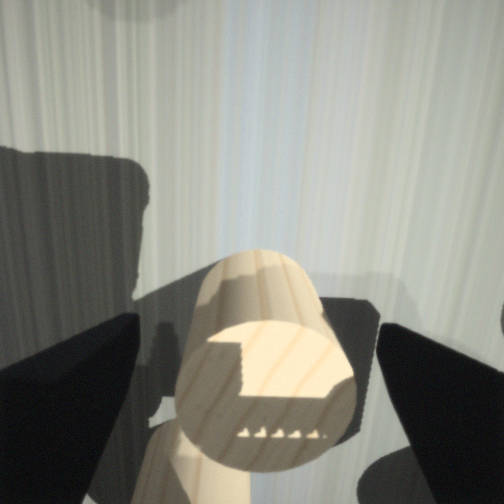

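Scene clock: 264.93 s of 17941.00 s.
left_arm: end_effector_position=(-0.1605, +0.3254, +0.0802) grip_measured=+0.543 end_effector_quat_wxyz=(+0.006, +0.705, -0.005, -0.709) end_effector_velocity=(+0.001, +0.002, +0.000) end_effector_angular_velocity=(+0.006, -0.008, +0.005) | right_arm: end_effector_position=(-0.0445, -0.1868, +0.0766) grip_measured=+0.023 end_effector_quat_wxyz=(+0.503, -0.498, +0.495, +0.504) end_effector_velocity=(-0.003, -0.003, -0.001) end_effector_angular_velocity=(-0.010, +0.023, +0.020)
Joint positions: left_arm=[-0.611  1.634  0.543 -0.464  0.003  1.436  0.066] | right_arm=[ 0.342  1.715  0.738 -0.58  -0.    -0.099  0.04 ]
Joint velocities: left_arm=[-0.002 -0.002 -0.002 -0.007 -0.007 -0.007  0.02 ] | right_arm=[-0.002  0.002 -0.002 -0.007 -0.022 -0.022 -0.   ]
Joint torques (N m, as the arm reports them, + toward a larger angle): left_arm=[ 0.   -3.77  2.95  0.54 -0.08 -0.01] | right_arm=[ 0.1  -5.59  3.66  0.24 -0.05  0.17]
Heat: left arm: hottest shoulder 34 °C (+1.0 °C/min); right arm: hottest wrist pitch 33 °C (+1.0 °C/min).
Steps of this call (steps 1 to 10: the first 10 steps of this action). Readings (end_effector_position):
1: left_arm (-0.1604, +0.3256, +0.0802) | right_arm (-0.0448, -0.1869, +0.0774)
2: left_arm (-0.1605, +0.3256, +0.0802) | right_arm (-0.0448, -0.1869, +0.0772)
4: left_arm (-0.1605, +0.3255, +0.0802) | right_arm (-0.0448, -0.1870, +0.0769)
8: left_arm (-0.1605, +0.3254, +0.0802) | right_arm (-0.0445, -0.1868, +0.0766)
10: the state above

Scene clock: 266.30 s of 17941.00 s.
left_arm: end_effector_position=(-0.1594, +0.3336, +0.1462) grip_measured=+0.600 end_effector_quat_wxyz=(-0.005, +0.707, +0.006, -0.707) end_effector_velocity=(+0.003, +0.005, +0.003) end_effector_angular_velocity=(+0.019, -0.025, -0.010) | right_arm: end_effector_position=(-0.0450, -0.1917, +0.1551) grip_measured=+0.023 end_effector_quat_wxyz=(+0.495, -0.504, +0.503, +0.498) end_effector_velocity=(+0.000, -0.002, +0.003) end_effector_angular_velocity=(-0.007, +0.008, -0.000)
Joint positions: left_arm=[-0.611  1.42   0.679 -0.845  0.003  1.436  0.068] | right_arm=[ 0.342  1.541  0.92  -0.965 -0.    -0.099  0.04 ]
Joint velocities: left_arm=[-0.002 -0.007  0.007 -0.037 -0.022  0.007  0.   ] | right_arm=[-0.007 -0.007  0.007 -0.022 -0.007 -0.007 -0.   ]
Joint torques (N m, as the arm reports them, + toward a larger angle): left_arm=[-0.2  -5.23  5.64  0.08 -0.02 -0.01] | right_arm=[ 0.07 -7.68  6.79 -0.09 -0.06  0.16]
Heat: left arm: hottest shoulder 34 °C (+0.0 °C/min); right arm: hottest wrist pitch 33 °C (+1.0 °C/min).
Hand target (left_arm): -0.160, +0.330, +0.150; -0.000, +0.707, +0.000, -0.707
Hand target (right_arm): -0.045, -0.189, +0.160; +0.500, -0.500, +0.500, +0.500
Off your previous action's commanded pose (left_arm): 0.006 m, 1 deg at its last step (step 5 of this call).
Off your previous action's commanded pose (right_arm): 0.005 m, 1 deg at its last step (step 5 of this call).
Off the commanded pose (left_arm): 0.005 m, 1 deg.
Off the commanded pose (right_arm): 0.005 m, 1 deg.
Kept back: nothing.
move: done
camera_calibration (this result's frames):
cam_left_wrist: T_world_to_cam=[[-0.00206671, 0.999845, -0.0174586, -0.318778], [0.956097, 0.00709182, 0.292965, 0.139988], [0.293043, -0.0160866, -0.955964, 0.264782], [0, 0, 0, 1]] pos_world=[-0.212093, 0.321995, 0.206545]
cam_right_wrist: T_world_to_cam=[[0.997638, 0.0630429, 0.0272927, 0.0590393], [0.0509783, -0.945698, 0.321025, -0.195629], [0.046049, -0.318875, -0.946677, 0.167634], [0, 0, 0, 1]] pos_world=[-0.0566464, -0.135273, 0.219886]

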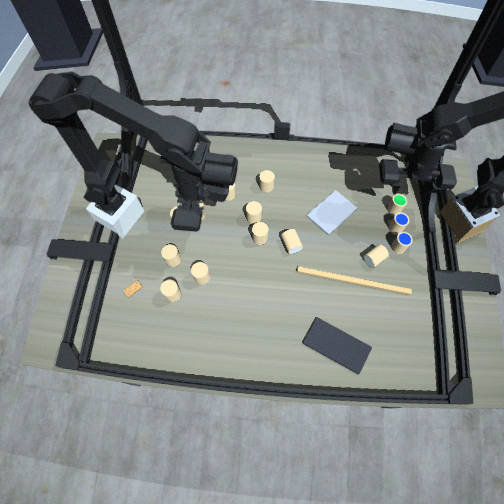

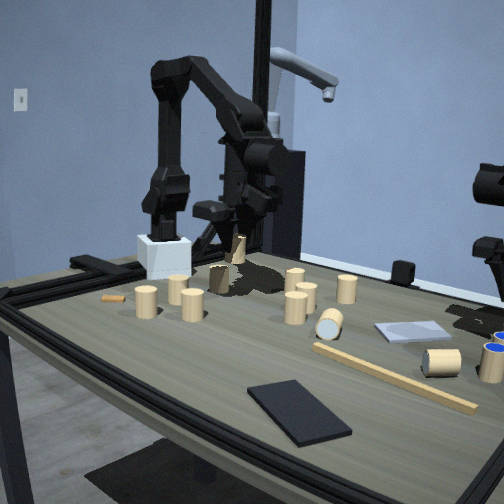

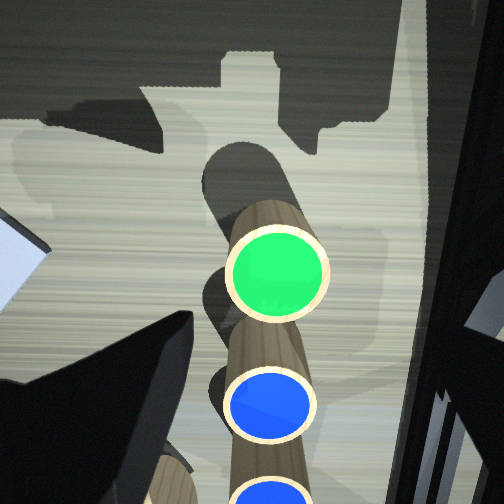

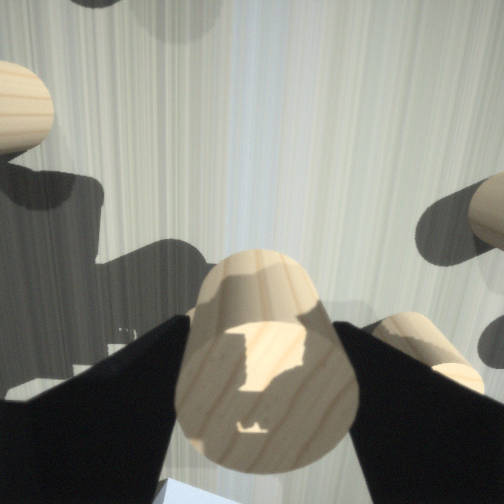

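Scene clock: 268.93 s of 17941.00 s.
left_arm: end_effector_position=(-0.0630, +0.0940, +0.2668) grip_measured=+0.600 end_effector_quat_wxyz=(+0.495, +0.501, -0.505, -0.499) end_effector_velocity=(+0.002, -0.001, +0.002) end_effector_angular_velocity=(-0.016, +0.018, +0.020) | right_arm: end_effector_position=(-0.0593, -0.0382, +0.2636) grip_measured=+0.023 end_effector_quat_wxyz=(+0.711, -0.001, -0.008, +0.703) end_effector_velocity=(-0.000, -0.001, -0.004) end_effector_angular_velocity=(-0.003, -0.022, +0.005)
Joint positions: left_arm=[-0.235  1.84   0.6    1.24   0.253  1.583  0.068] | right_arm=[ 0.408  1.611  0.421  1.2   -0.018 -0.012  0.04 ]
Joint velocities: left_arm=[-0.002  0.007  0.002  0.022 -0.022 -0.022 -0.   ] | right_arm=[-0.002  0.017 -0.007  0.022 -0.007 -0.022 -0.   ]
Joint torques (N m, as the arm reports them, + toward a larger angle): left_arm=[ 0.12 -6.14  5.44  1.8   0.08 -0.16] | right_arm=[ 0.27 -5.67  4.1   1.66  0.04  0.2 ]
Heat: left arm: hottest shoulder 34 °C (+1.0 °C/min); right arm: hottest wrist pitch 33 °C (+1.0 °C/min).
Hand target (left_arm): -0.061, +0.092, +0.265; +0.496, +0.500, -0.505, -0.500
Hand target (right_arm): -0.060, -0.039, +0.259; +0.711, -0.002, -0.002, +0.703
Off the commanded pose (left_arm): 0.005 m, 1 deg.
Off the commanded pose (right_arm): 0.004 m, 1 deg.
Kept back: nothing.
move: done
camera_calibration (this result's frames):
cam_left_wrist: T_world_to_cam=[[0.0126062, -0.0335834, -0.999356, 0.283119], [0.958421, 0.285347, 0.0025007, 0.0656364], [0.285079, -0.957836, 0.0357842, 0.171396], [0, 0, 0, 1]] pos_world=[-0.115338, 0.154948, 0.27664]
cam_right_wrist: T_world_to_cam=[[0.99669, -0.0412712, 0.0700417, 0.0453486], [0.0545998, -0.298507, -0.952844, 0.276135], [0.060233, 0.953515, -0.295265, 0.19775], [0, 0, 0, 1]] pos_world=[-0.0721864, -0.104257, 0.318326]

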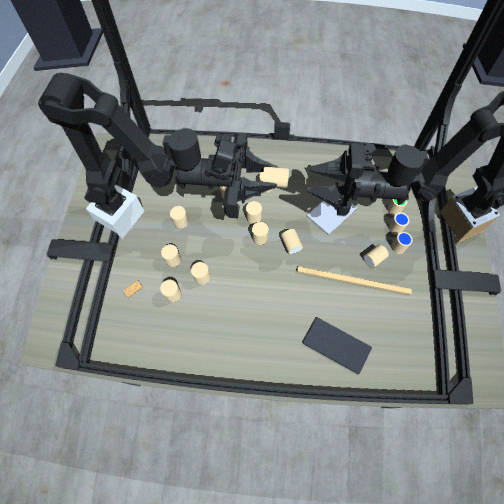

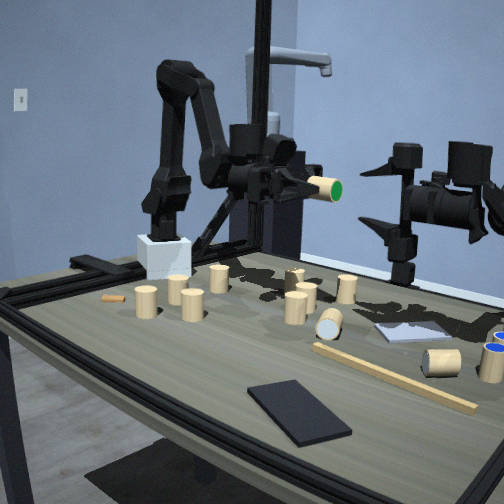

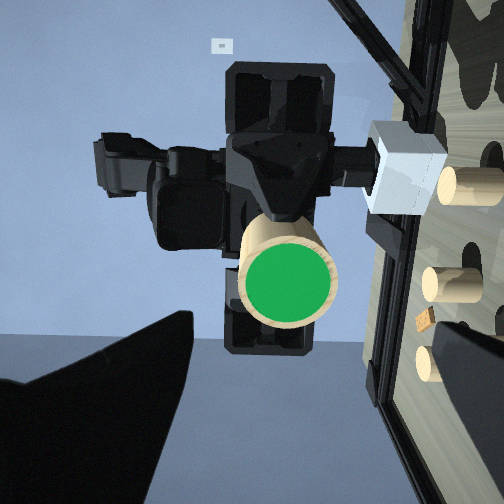

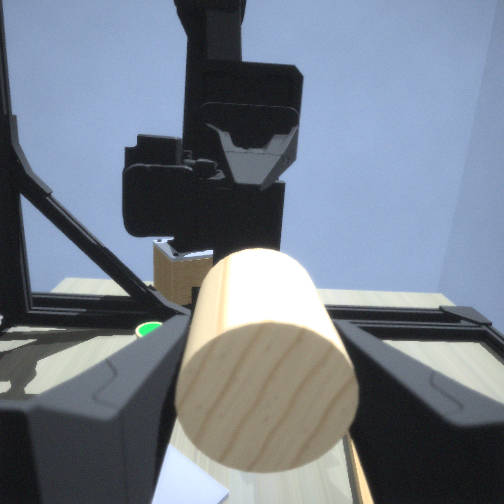

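Scene clock: 270.00 s of 17941.00 s.
left_arm: end_effector_position=(-0.0616, +0.0193, +0.2662) grip_measured=+0.600 end_effector_quat_wxyz=(+0.501, +0.499, -0.503, -0.497) end_effector_velocity=(-0.002, -0.003, -0.001) end_effector_angular_velocity=(+0.012, -0.005, +0.000) | right_arm: end_effector_position=(-0.0606, -0.0385, +0.2630) grip_measured=+0.023 end_effector_quat_wxyz=(+0.707, +0.001, -0.005, +0.707) end_effector_velocity=(+0.004, -0.001, -0.005) end_effector_angular_velocity=(-0.022, +0.008, -0.015)
Joint positions: left_arm=[-0.284  2.042  0.916  1.134  0.195  1.574  0.068] | right_arm=[ 0.407  1.611  0.419  1.2   -0.03  -0.005  0.04 ]
Joint velocities: left_arm=[-0.007  0.002  0.012 -0.022 -0.007  0.007 -0.   ] | right_arm=[-0.007 -0.002 -0.002 -0.022  0.007  0.007  0.   ]
Joint torques (N m, as the arm reports them, + toward a larger angle): left_arm=[-0.21 -7.94  5.84  1.43 -0.17 -0.15] | right_arm=[-0.31 -6.53  4.08  1.42 -0.13  0.2 ]
Heat: left arm: hottest shoulder 34 °C (+1.0 °C/min); right arm: hottest wrist pitch 33 °C (+1.0 °C/min).
Hand target (left_arm): -0.062, +0.016, +0.262; +0.500, +0.500, -0.500, -0.500
Hand target (right_arm): -0.060, -0.040, +0.260; +0.707, -0.000, +0.000, +0.707
Off the commanded pose (left_arm): 0.005 m, 1 deg.
Off the commanded pose (right_arm): 0.003 m, 1 deg.
Kept back: nothing.
move: done
camera_calibration (this result's frames):
cam_left_wrist: T_world_to_cam=[[0.00490815, -0.041328, -0.999134, 0.279651], [0.955873, 0.293687, -0.0074524, 0.0879979], [0.293741, -0.955008, 0.0409458, 0.0985851], [0, 0, 0, 1]] pos_world=[-0.114446, 0.0798631, 0.276028]
cam_right_wrist: T_world_to_cam=[[0.997505, -0.0304647, 0.0636883, 0.0488473], [0.0516875, -0.299359, -0.95274, 0.275297], [0.0480906, 0.953654, -0.297037, 0.197658], [0, 0, 0, 1]] pos_world=[-0.0724603, -0.104596, 0.317887]

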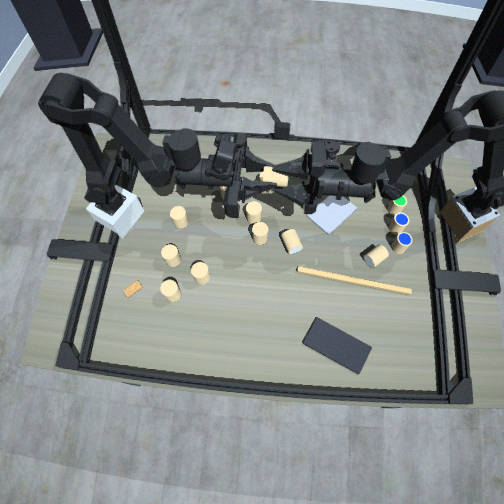

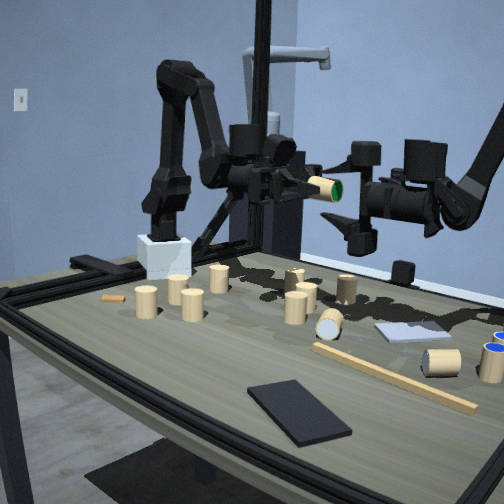

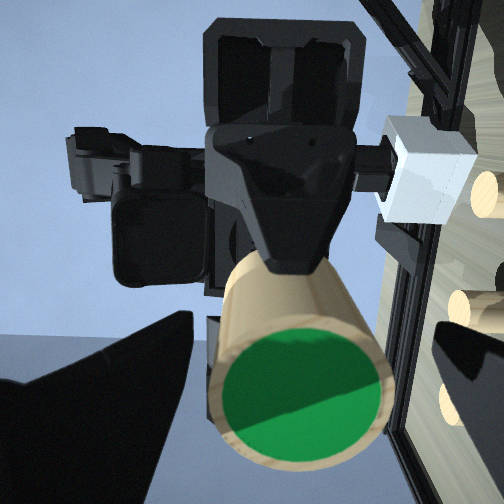

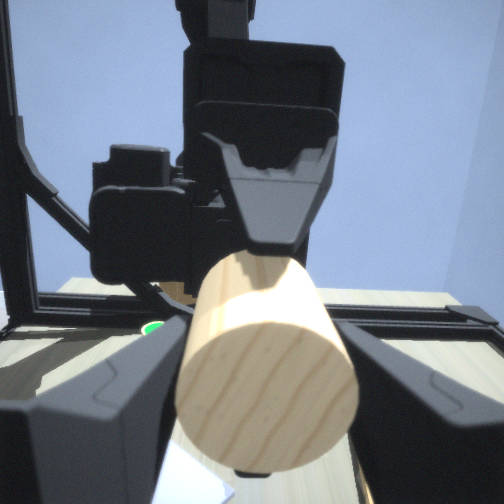

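Scene clock: 270.33 s of 17941.00 s.
left_arm: end_effector_position=(-0.0616, +0.0180, +0.2685) grip_measured=+0.022 end_effector_quat_wxyz=(+0.502, +0.498, -0.505, -0.495) end_effector_velocity=(-0.000, -0.001, -0.002) end_effector_angular_velocity=(+0.007, +0.009, +0.005) | right_arm: end_effector_position=(-0.0606, -0.0394, +0.2608) grip_measured=+0.023 end_effector_quat_wxyz=(+0.707, -0.001, -0.002, +0.707) end_effector_velocity=(+0.002, -0.001, -0.003) end_effector_angular_velocity=(-0.017, -0.021, -0.000)
Joint positions: left_arm=[-0.284  2.042  0.923  1.134  0.195  1.573  0.04 ] | right_arm=[ 0.407  1.611  0.415  1.198 -0.03  -0.005  0.04 ]
Joint velocities: left_arm=[-0.002  0.002  0.002 -0.007 -0.007 -0.007  0.   ] | right_arm=[-0.007 -0.007 -0.002 -0.022 -0.007 -0.022 -0.   ]
Joint torques (N m, as the arm reports them, + toward a larger angle): left_arm=[-0.04 -7.95  5.35  1.42 -0.09 -0.14] | right_arm=[-0.28 -6.54  4.73  1.6  -0.13  0.17]
Heat: left arm: hottest shoulder 34 °C (+1.0 °C/min); right arm: hottest wrist pitch 33 °C (+1.0 °C/min).
Steps of this call (steps 1 to 10: the first 10 steps of this action). Readings (end_effector_position):
1: left_arm (-0.0616, +0.0193, +0.2662) | right_arm (-0.0606, -0.0385, +0.2630)
2: left_arm (-0.0616, +0.0192, +0.2663) | right_arm (-0.0606, -0.0385, +0.2630)
4: left_arm (-0.0615, +0.0189, +0.2672) | right_arm (-0.0606, -0.0387, +0.2622)
8: left_arm (-0.0616, +0.0180, +0.2685) | right_arm (-0.0606, -0.0394, +0.2608)
10: the state above

Scene clock: 270.83 s of 17941.00 s.
left_arm: end_effector_position=(-0.0615, +0.0178, +0.2656) grip_measured=+0.021 end_effector_quat_wxyz=(+0.500, +0.499, -0.502, -0.498) end_effector_velocity=(-0.000, +0.000, +0.002) end_effector_angular_velocity=(-0.007, +0.006, +0.005) | right_arm: end_effector_position=(-0.0607, -0.0394, +0.2613) grip_measured=+0.546 end_effector_quat_wxyz=(+0.707, -0.001, -0.003, +0.707) end_effector_velocity=(-0.000, +0.000, -0.003) end_effector_angular_velocity=(-0.017, -0.021, +0.005)
Joint positions: left_arm=[-0.284  2.046  0.923  1.129  0.195  1.573  0.04 ] | right_arm=[ 0.407  1.611  0.415  1.2   -0.03  -0.005  0.066]
Joint velocities: left_arm=[-0.002 -0.002 -0.002  0.007 -0.007 -0.007 -0.   ] | right_arm=[-0.002 -0.002  0.002 -0.022 -0.007 -0.022  0.016]
Joint torques (N m, as the arm reports them, + toward a larger angle): left_arm=[-0.65 -8.3   5.62  1.65 -0.13 -0.16] | right_arm=[-0.28 -6.5   4.76  1.43 -0.12  0.18]
Heat: left arm: hottest shoulder 34 °C (+1.0 °C/min); right arm: hottest wrist pitch 33 °C (+1.0 °C/min).
Off your previous action's commanded pose (left_arm): 0.007 m, 1 deg at its last step (step 5 of this call).
Off your previous action's commanded pose (right_arm): 0.001 m, 0 deg at its last step (step 5 of this call).
Steps of this call (steps 1 to 5: the last 5 steps of your previous action; steps 6 to 15: the first 10 steps of this action). Readings (end_effector_position):
6: left_arm (-0.0616, +0.0180, +0.2685) | right_arm (-0.0606, -0.0394, +0.2608)
7: left_arm (-0.0616, +0.0180, +0.2685) | right_arm (-0.0606, -0.0394, +0.2608)
9: left_arm (-0.0616, +0.0180, +0.2682) | right_arm (-0.0607, -0.0394, +0.2608)
13: left_arm (-0.0615, +0.0178, +0.2656) | right_arm (-0.0607, -0.0394, +0.2613)
15: the state above

Scene clock: 272.20 s of 17941.00 s.
left_arm: end_effector_position=(-0.0622, +0.0570, +0.2606) grip_measured=+0.020 end_effector_quat_wxyz=(+0.498, +0.502, -0.498, -0.501) end_effector_velocity=(-0.001, +0.003, -0.006) end_effector_angular_velocity=(+0.026, +0.013, +0.005) | right_arm: end_effector_position=(-0.0602, -0.1073, +0.2626) grip_measured=+0.600 end_effector_quat_wxyz=(+0.707, +0.001, -0.004, +0.707) end_effector_velocity=(+0.002, -0.003, -0.004) end_effector_angular_velocity=(-0.022, -0.006, -0.010)
Joint positions: left_arm=[-0.264  1.954  0.749  1.197  0.215  1.573  0.04 ] | right_arm=[ 0.393  1.302  0.17   1.14  -0.043 -0.005  0.068]
Joint velocities: left_arm=[-0.002 -0.007 -0.012 -0.022 -0.007 -0.007 -0.   ] | right_arm=[-0.002 -0.022 -0.007 -0.037  0.007 -0.007 -0.001]
Joint torques (N m, as the arm reports them, + toward a larger angle): left_arm=[  0.29 -10.85   4.08   1.95   0.11  -0.17] | right_arm=[-0.33 -5.11  4.1   1.19 -0.13  0.18]
Heat: left arm: hottest shoulder 34 °C (+1.0 °C/min); right arm: hottest wrist pitch 33 °C (+1.0 °C/min).
Hand target (left_arm): -0.062, +0.060, +0.264; +0.500, +0.500, -0.500, -0.500
Hand target (right_arm): -0.060, -0.110, +0.260; +0.707, +0.000, +0.000, +0.707
Off your previous action's commanded pose (left_arm): 0.004 m, 0 deg at its last step (step 5 of this call).
Off your previous action's commanded pose (right_arm): 0.002 m, 0 deg at its last step (step 5 of this call).
Off the commanded pose (left_arm): 0.005 m, 0 deg.
Off the commanded pose (right_arm): 0.004 m, 0 deg.
Kept back: nothing.
move: done
camera_calibration (this result's frames):
cam_left_wrist: T_world_to_cam=[[0.00136022, -0.0260231, -0.99966, 0.274597], [0.955736, 0.294157, -0.00635701, 0.0771384], [0.294222, -0.955403, 0.0252713, 0.139083], [0, 0, 0, 1]] pos_world=[-0.115019, 0.117335, 0.271479]
cam_right_wrist: T_world_to_cam=[[0.997514, -0.0307699, 0.0633976, 0.0464589], [0.0512626, -0.300471, -0.952412, 0.254039], [0.0483548, 0.953294, -0.298147, 0.263407], [0, 0, 0, 1]] pos_world=[-0.0721031, -0.173344, 0.317539]

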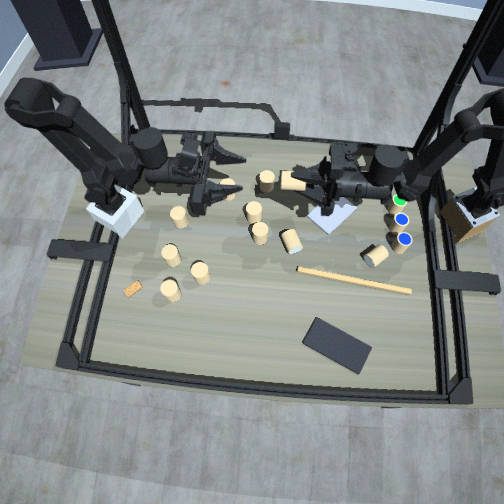

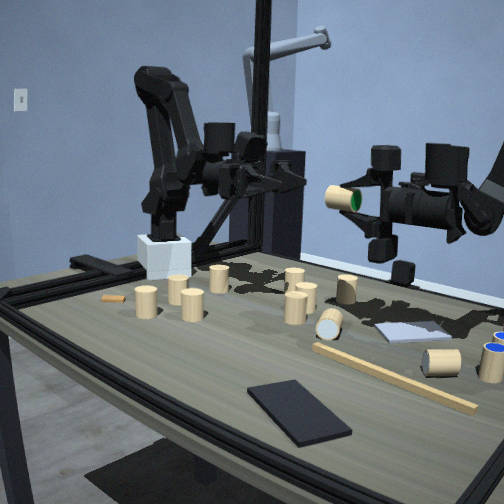

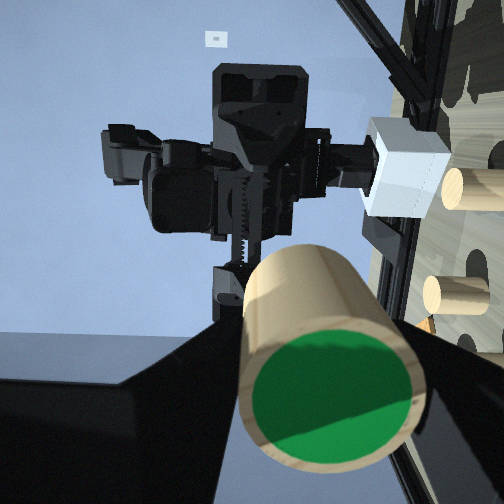

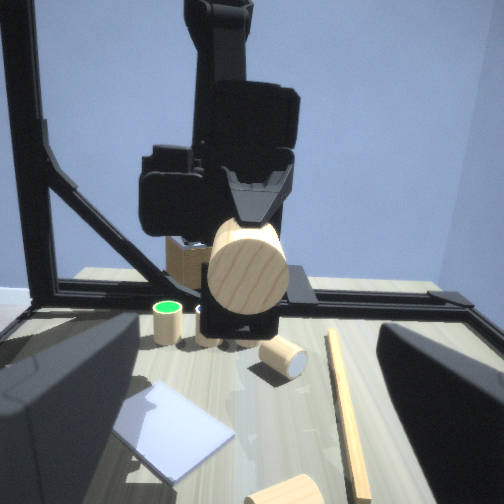

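Scene clock: 274.70 s of 17941.00 s.
left_arm: end_effector_position=(-0.2190, +0.3307, +0.1578) grip_measured=+0.018 end_effector_quat_wxyz=(+0.003, +0.704, +0.003, -0.710) end_effector_velocity=(-0.002, +0.004, +0.000) end_effector_angular_velocity=(+0.023, -0.002, +0.010) | right_arm: end_effector_position=(-0.1695, -0.1417, +0.1422) grip_measured=+0.600 end_effector_quat_wxyz=(+0.499, -0.500, +0.494, +0.506) end_effector_velocity=(+0.001, -0.005, -0.001) end_effector_angular_velocity=(-0.037, -0.005, -0.010)
Joint positions: left_arm=[-0.882  1.457  0.762 -0.874  0.007  1.16   0.04 ] | right_arm=[ 0.772  1.782  1.131 -0.909  0.002  0.323  0.068]
Joint velocities: left_arm=[-0.012  0.007  0.007 -0.022  0.007 -0.022 -0.   ] | right_arm=[-0.002  0.012  0.012 -0.037 -0.007  0.007 -0.   ]
Joint torques (N m, as the arm reports them, + toward a larger angle): left_arm=[-0.31 -3.67  6.24  0.22  0.17 -0.09] | right_arm=[ 0.26 -6.99  6.73 -0.09 -0.12  0.18]
Heat: left arm: hottest shoulder 34 °C (+1.0 °C/min); right arm: hottest wrist pitch 33 °C (+1.0 °C/min).
Hand target (left_arm): -0.221, +0.329, +0.159; +0.002, +0.703, +0.004, -0.711
Hand target (right_arm): -0.171, -0.141, +0.141; +0.497, -0.502, +0.497, +0.504
Off the commanded pose (left_arm): 0.003 m, 1 deg.
Off the commanded pose (right_arm): 0.004 m, 1 deg.
Kept back: nothing.
move: done
camera_calibration (this result's frames):
cam_left_wrist: T_world_to_cam=[[-0.0079789, 0.999438, -0.0325615, -0.314549], [0.957937, 0.0169809, 0.286477, 0.191719], [0.286869, -0.0289061, -0.957534, 0.296424], [0, 0, 0, 1]] pos_world=[-0.271199, 0.319685, 0.218671]
cam_right_wrist: T_world_to_cam=[[0.997025, 0.0714138, 0.0289991, 0.181341], [0.0596537, -0.953199, 0.2964, -0.134033], [0.0488089, -0.293788, -0.954624, 0.182255], [0, 0, 0, 1]] pos_world=[-0.181702, -0.0871665, 0.208453]

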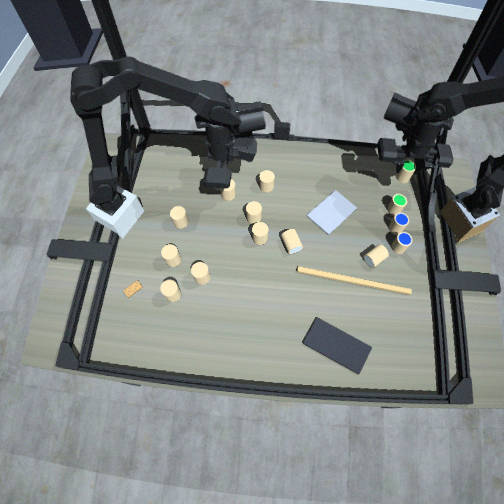

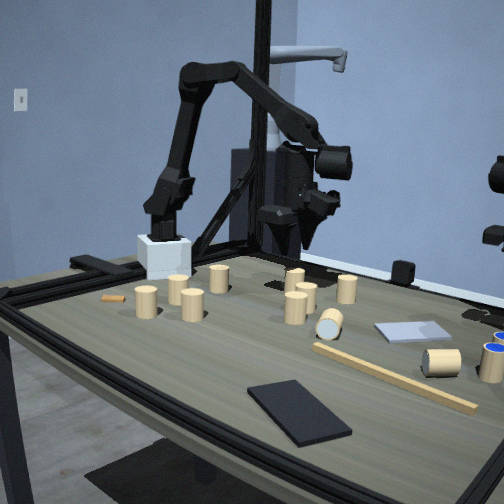

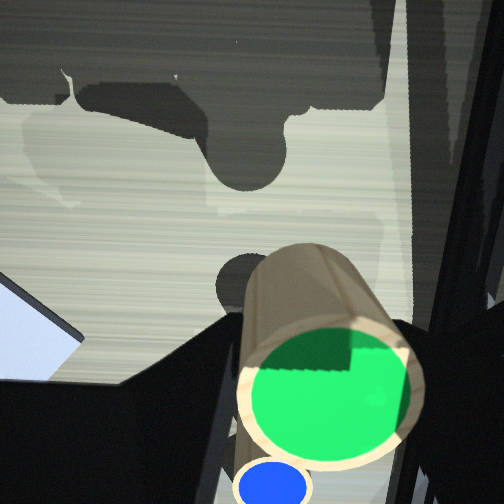

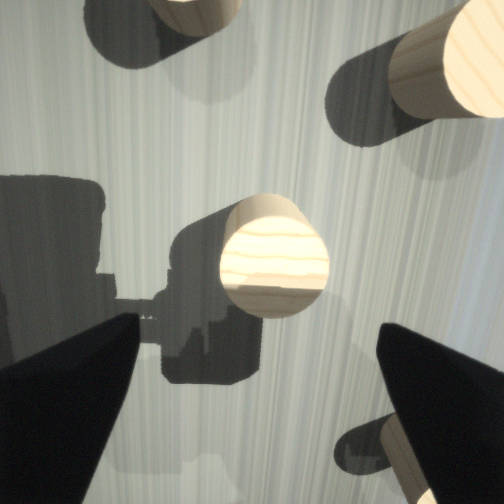

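Scene clock: 285.53 s of 17941.00 s.
left_arm: end_effector_position=(-0.2201, +0.3282, +0.1022) grip_measured=+0.016 end_effector_quat_wxyz=(-0.010, +0.695, -0.009, -0.719) end_effector_velocity=(+0.000, -0.001, +0.000) end_effector_angular_velocity=(-0.009, -0.004, +0.005) | right_arm: end_effector_position=(-0.1706, -0.1408, +0.1413) grip_measured=+0.600 end_effector_quat_wxyz=(+0.501, -0.499, +0.498, +0.502) end_effector_velocity=(+0.002, -0.001, +0.000) end_effector_angular_velocity=(-0.004, -0.009, +0.019)
Joint positions: left_arm=[-0.865  1.606  0.636 -0.59   0.032  1.213  0.04 ] | right_arm=[ 0.775  1.792  1.14  -0.913  0.002  0.336  0.068]
Joint velocities: left_arm=[-0.002 -0.002 -0.002  0.007 -0.007 -0.007 -0.   ] | right_arm=[-0.002 -0.002 -0.002 -0.007  0.007 -0.022 -0.   ]
Joint torques (N m, as the arm reports them, + toward a larger angle): left_arm=[-0.49 -4.46  4.24  0.31  0.06 -0.05] | right_arm=[ 0.26 -7.28  6.54 -0.06 -0.09  0.16]
Heat: left arm: hottest shoulder 33 °C (+0.0 °C/min); right arm: hottest elbow 33 °C (+0.0 °C/min).
Hand target (left_arm): -0.221, +0.330, +0.101; -0.013, +0.696, -0.008, -0.718
Hand target (right_arm): -0.172, -0.140, +0.140; +0.500, -0.500, +0.500, +0.500
Off the commanded pose (left_arm): 0.025 m, 3 deg.
Off the commanded pose (right_arm): 0.002 m, 0 deg.
TORQUE FAULT: the external load on joint 4 (wrist pitch) of the left arm reached its load limit, and that arm stopped for 10 seconds. A torque fault stops only its own arm. That arm's remaining commands of this call were not run. That arm holds where it stopped, with its grip as last carried out, and accepts commands again: back off and push less far. That arm stops again, at the same cost, whenever a joint's load reaches its limit.
Kept back: nothing.
move: fault (left_arm)
camera_calibration (this result's frames):
cam_left_wrist: T_world_to_cam=[[0.027156, 0.999107, -0.0323559, -0.306034], [0.965224, -0.0177884, 0.26082, 0.224386], [0.260011, -0.0383135, -0.964845, 0.241285], [0, 0, 0, 1]] pos_world=[-0.271009, 0.318997, 0.164376]
cam_right_wrist: T_world_to_cam=[[0.997693, 0.0609168, 0.0299512, 0.180933], [0.0490927, -0.952232, 0.301404, -0.135192], [0.0468811, -0.299238, -0.953026, 0.180374], [0, 0, 0, 1]] pos_world=[-0.182335, -0.0857811, 0.207229]

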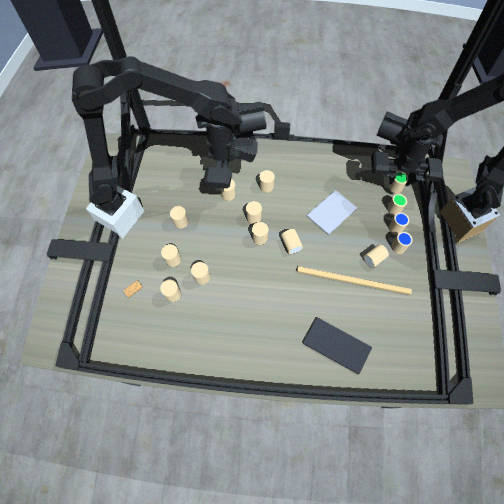

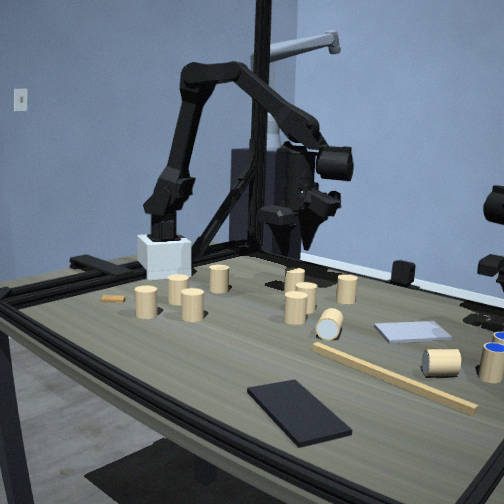

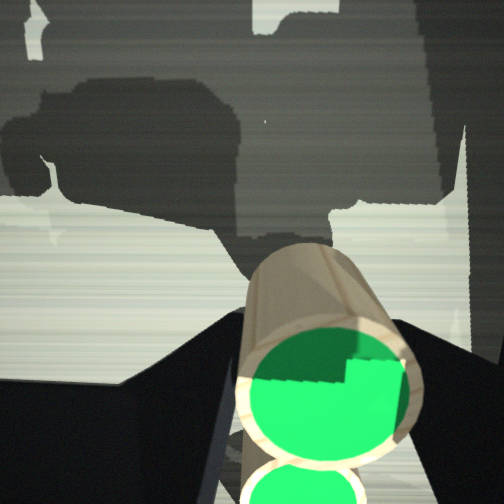

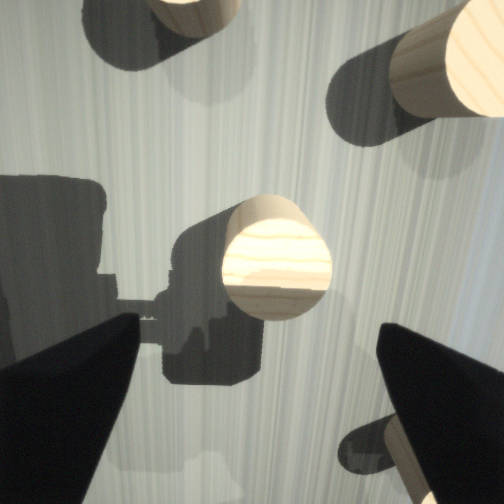

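not run: a fault stop came before this call.

not run: a fault stop came before this call.


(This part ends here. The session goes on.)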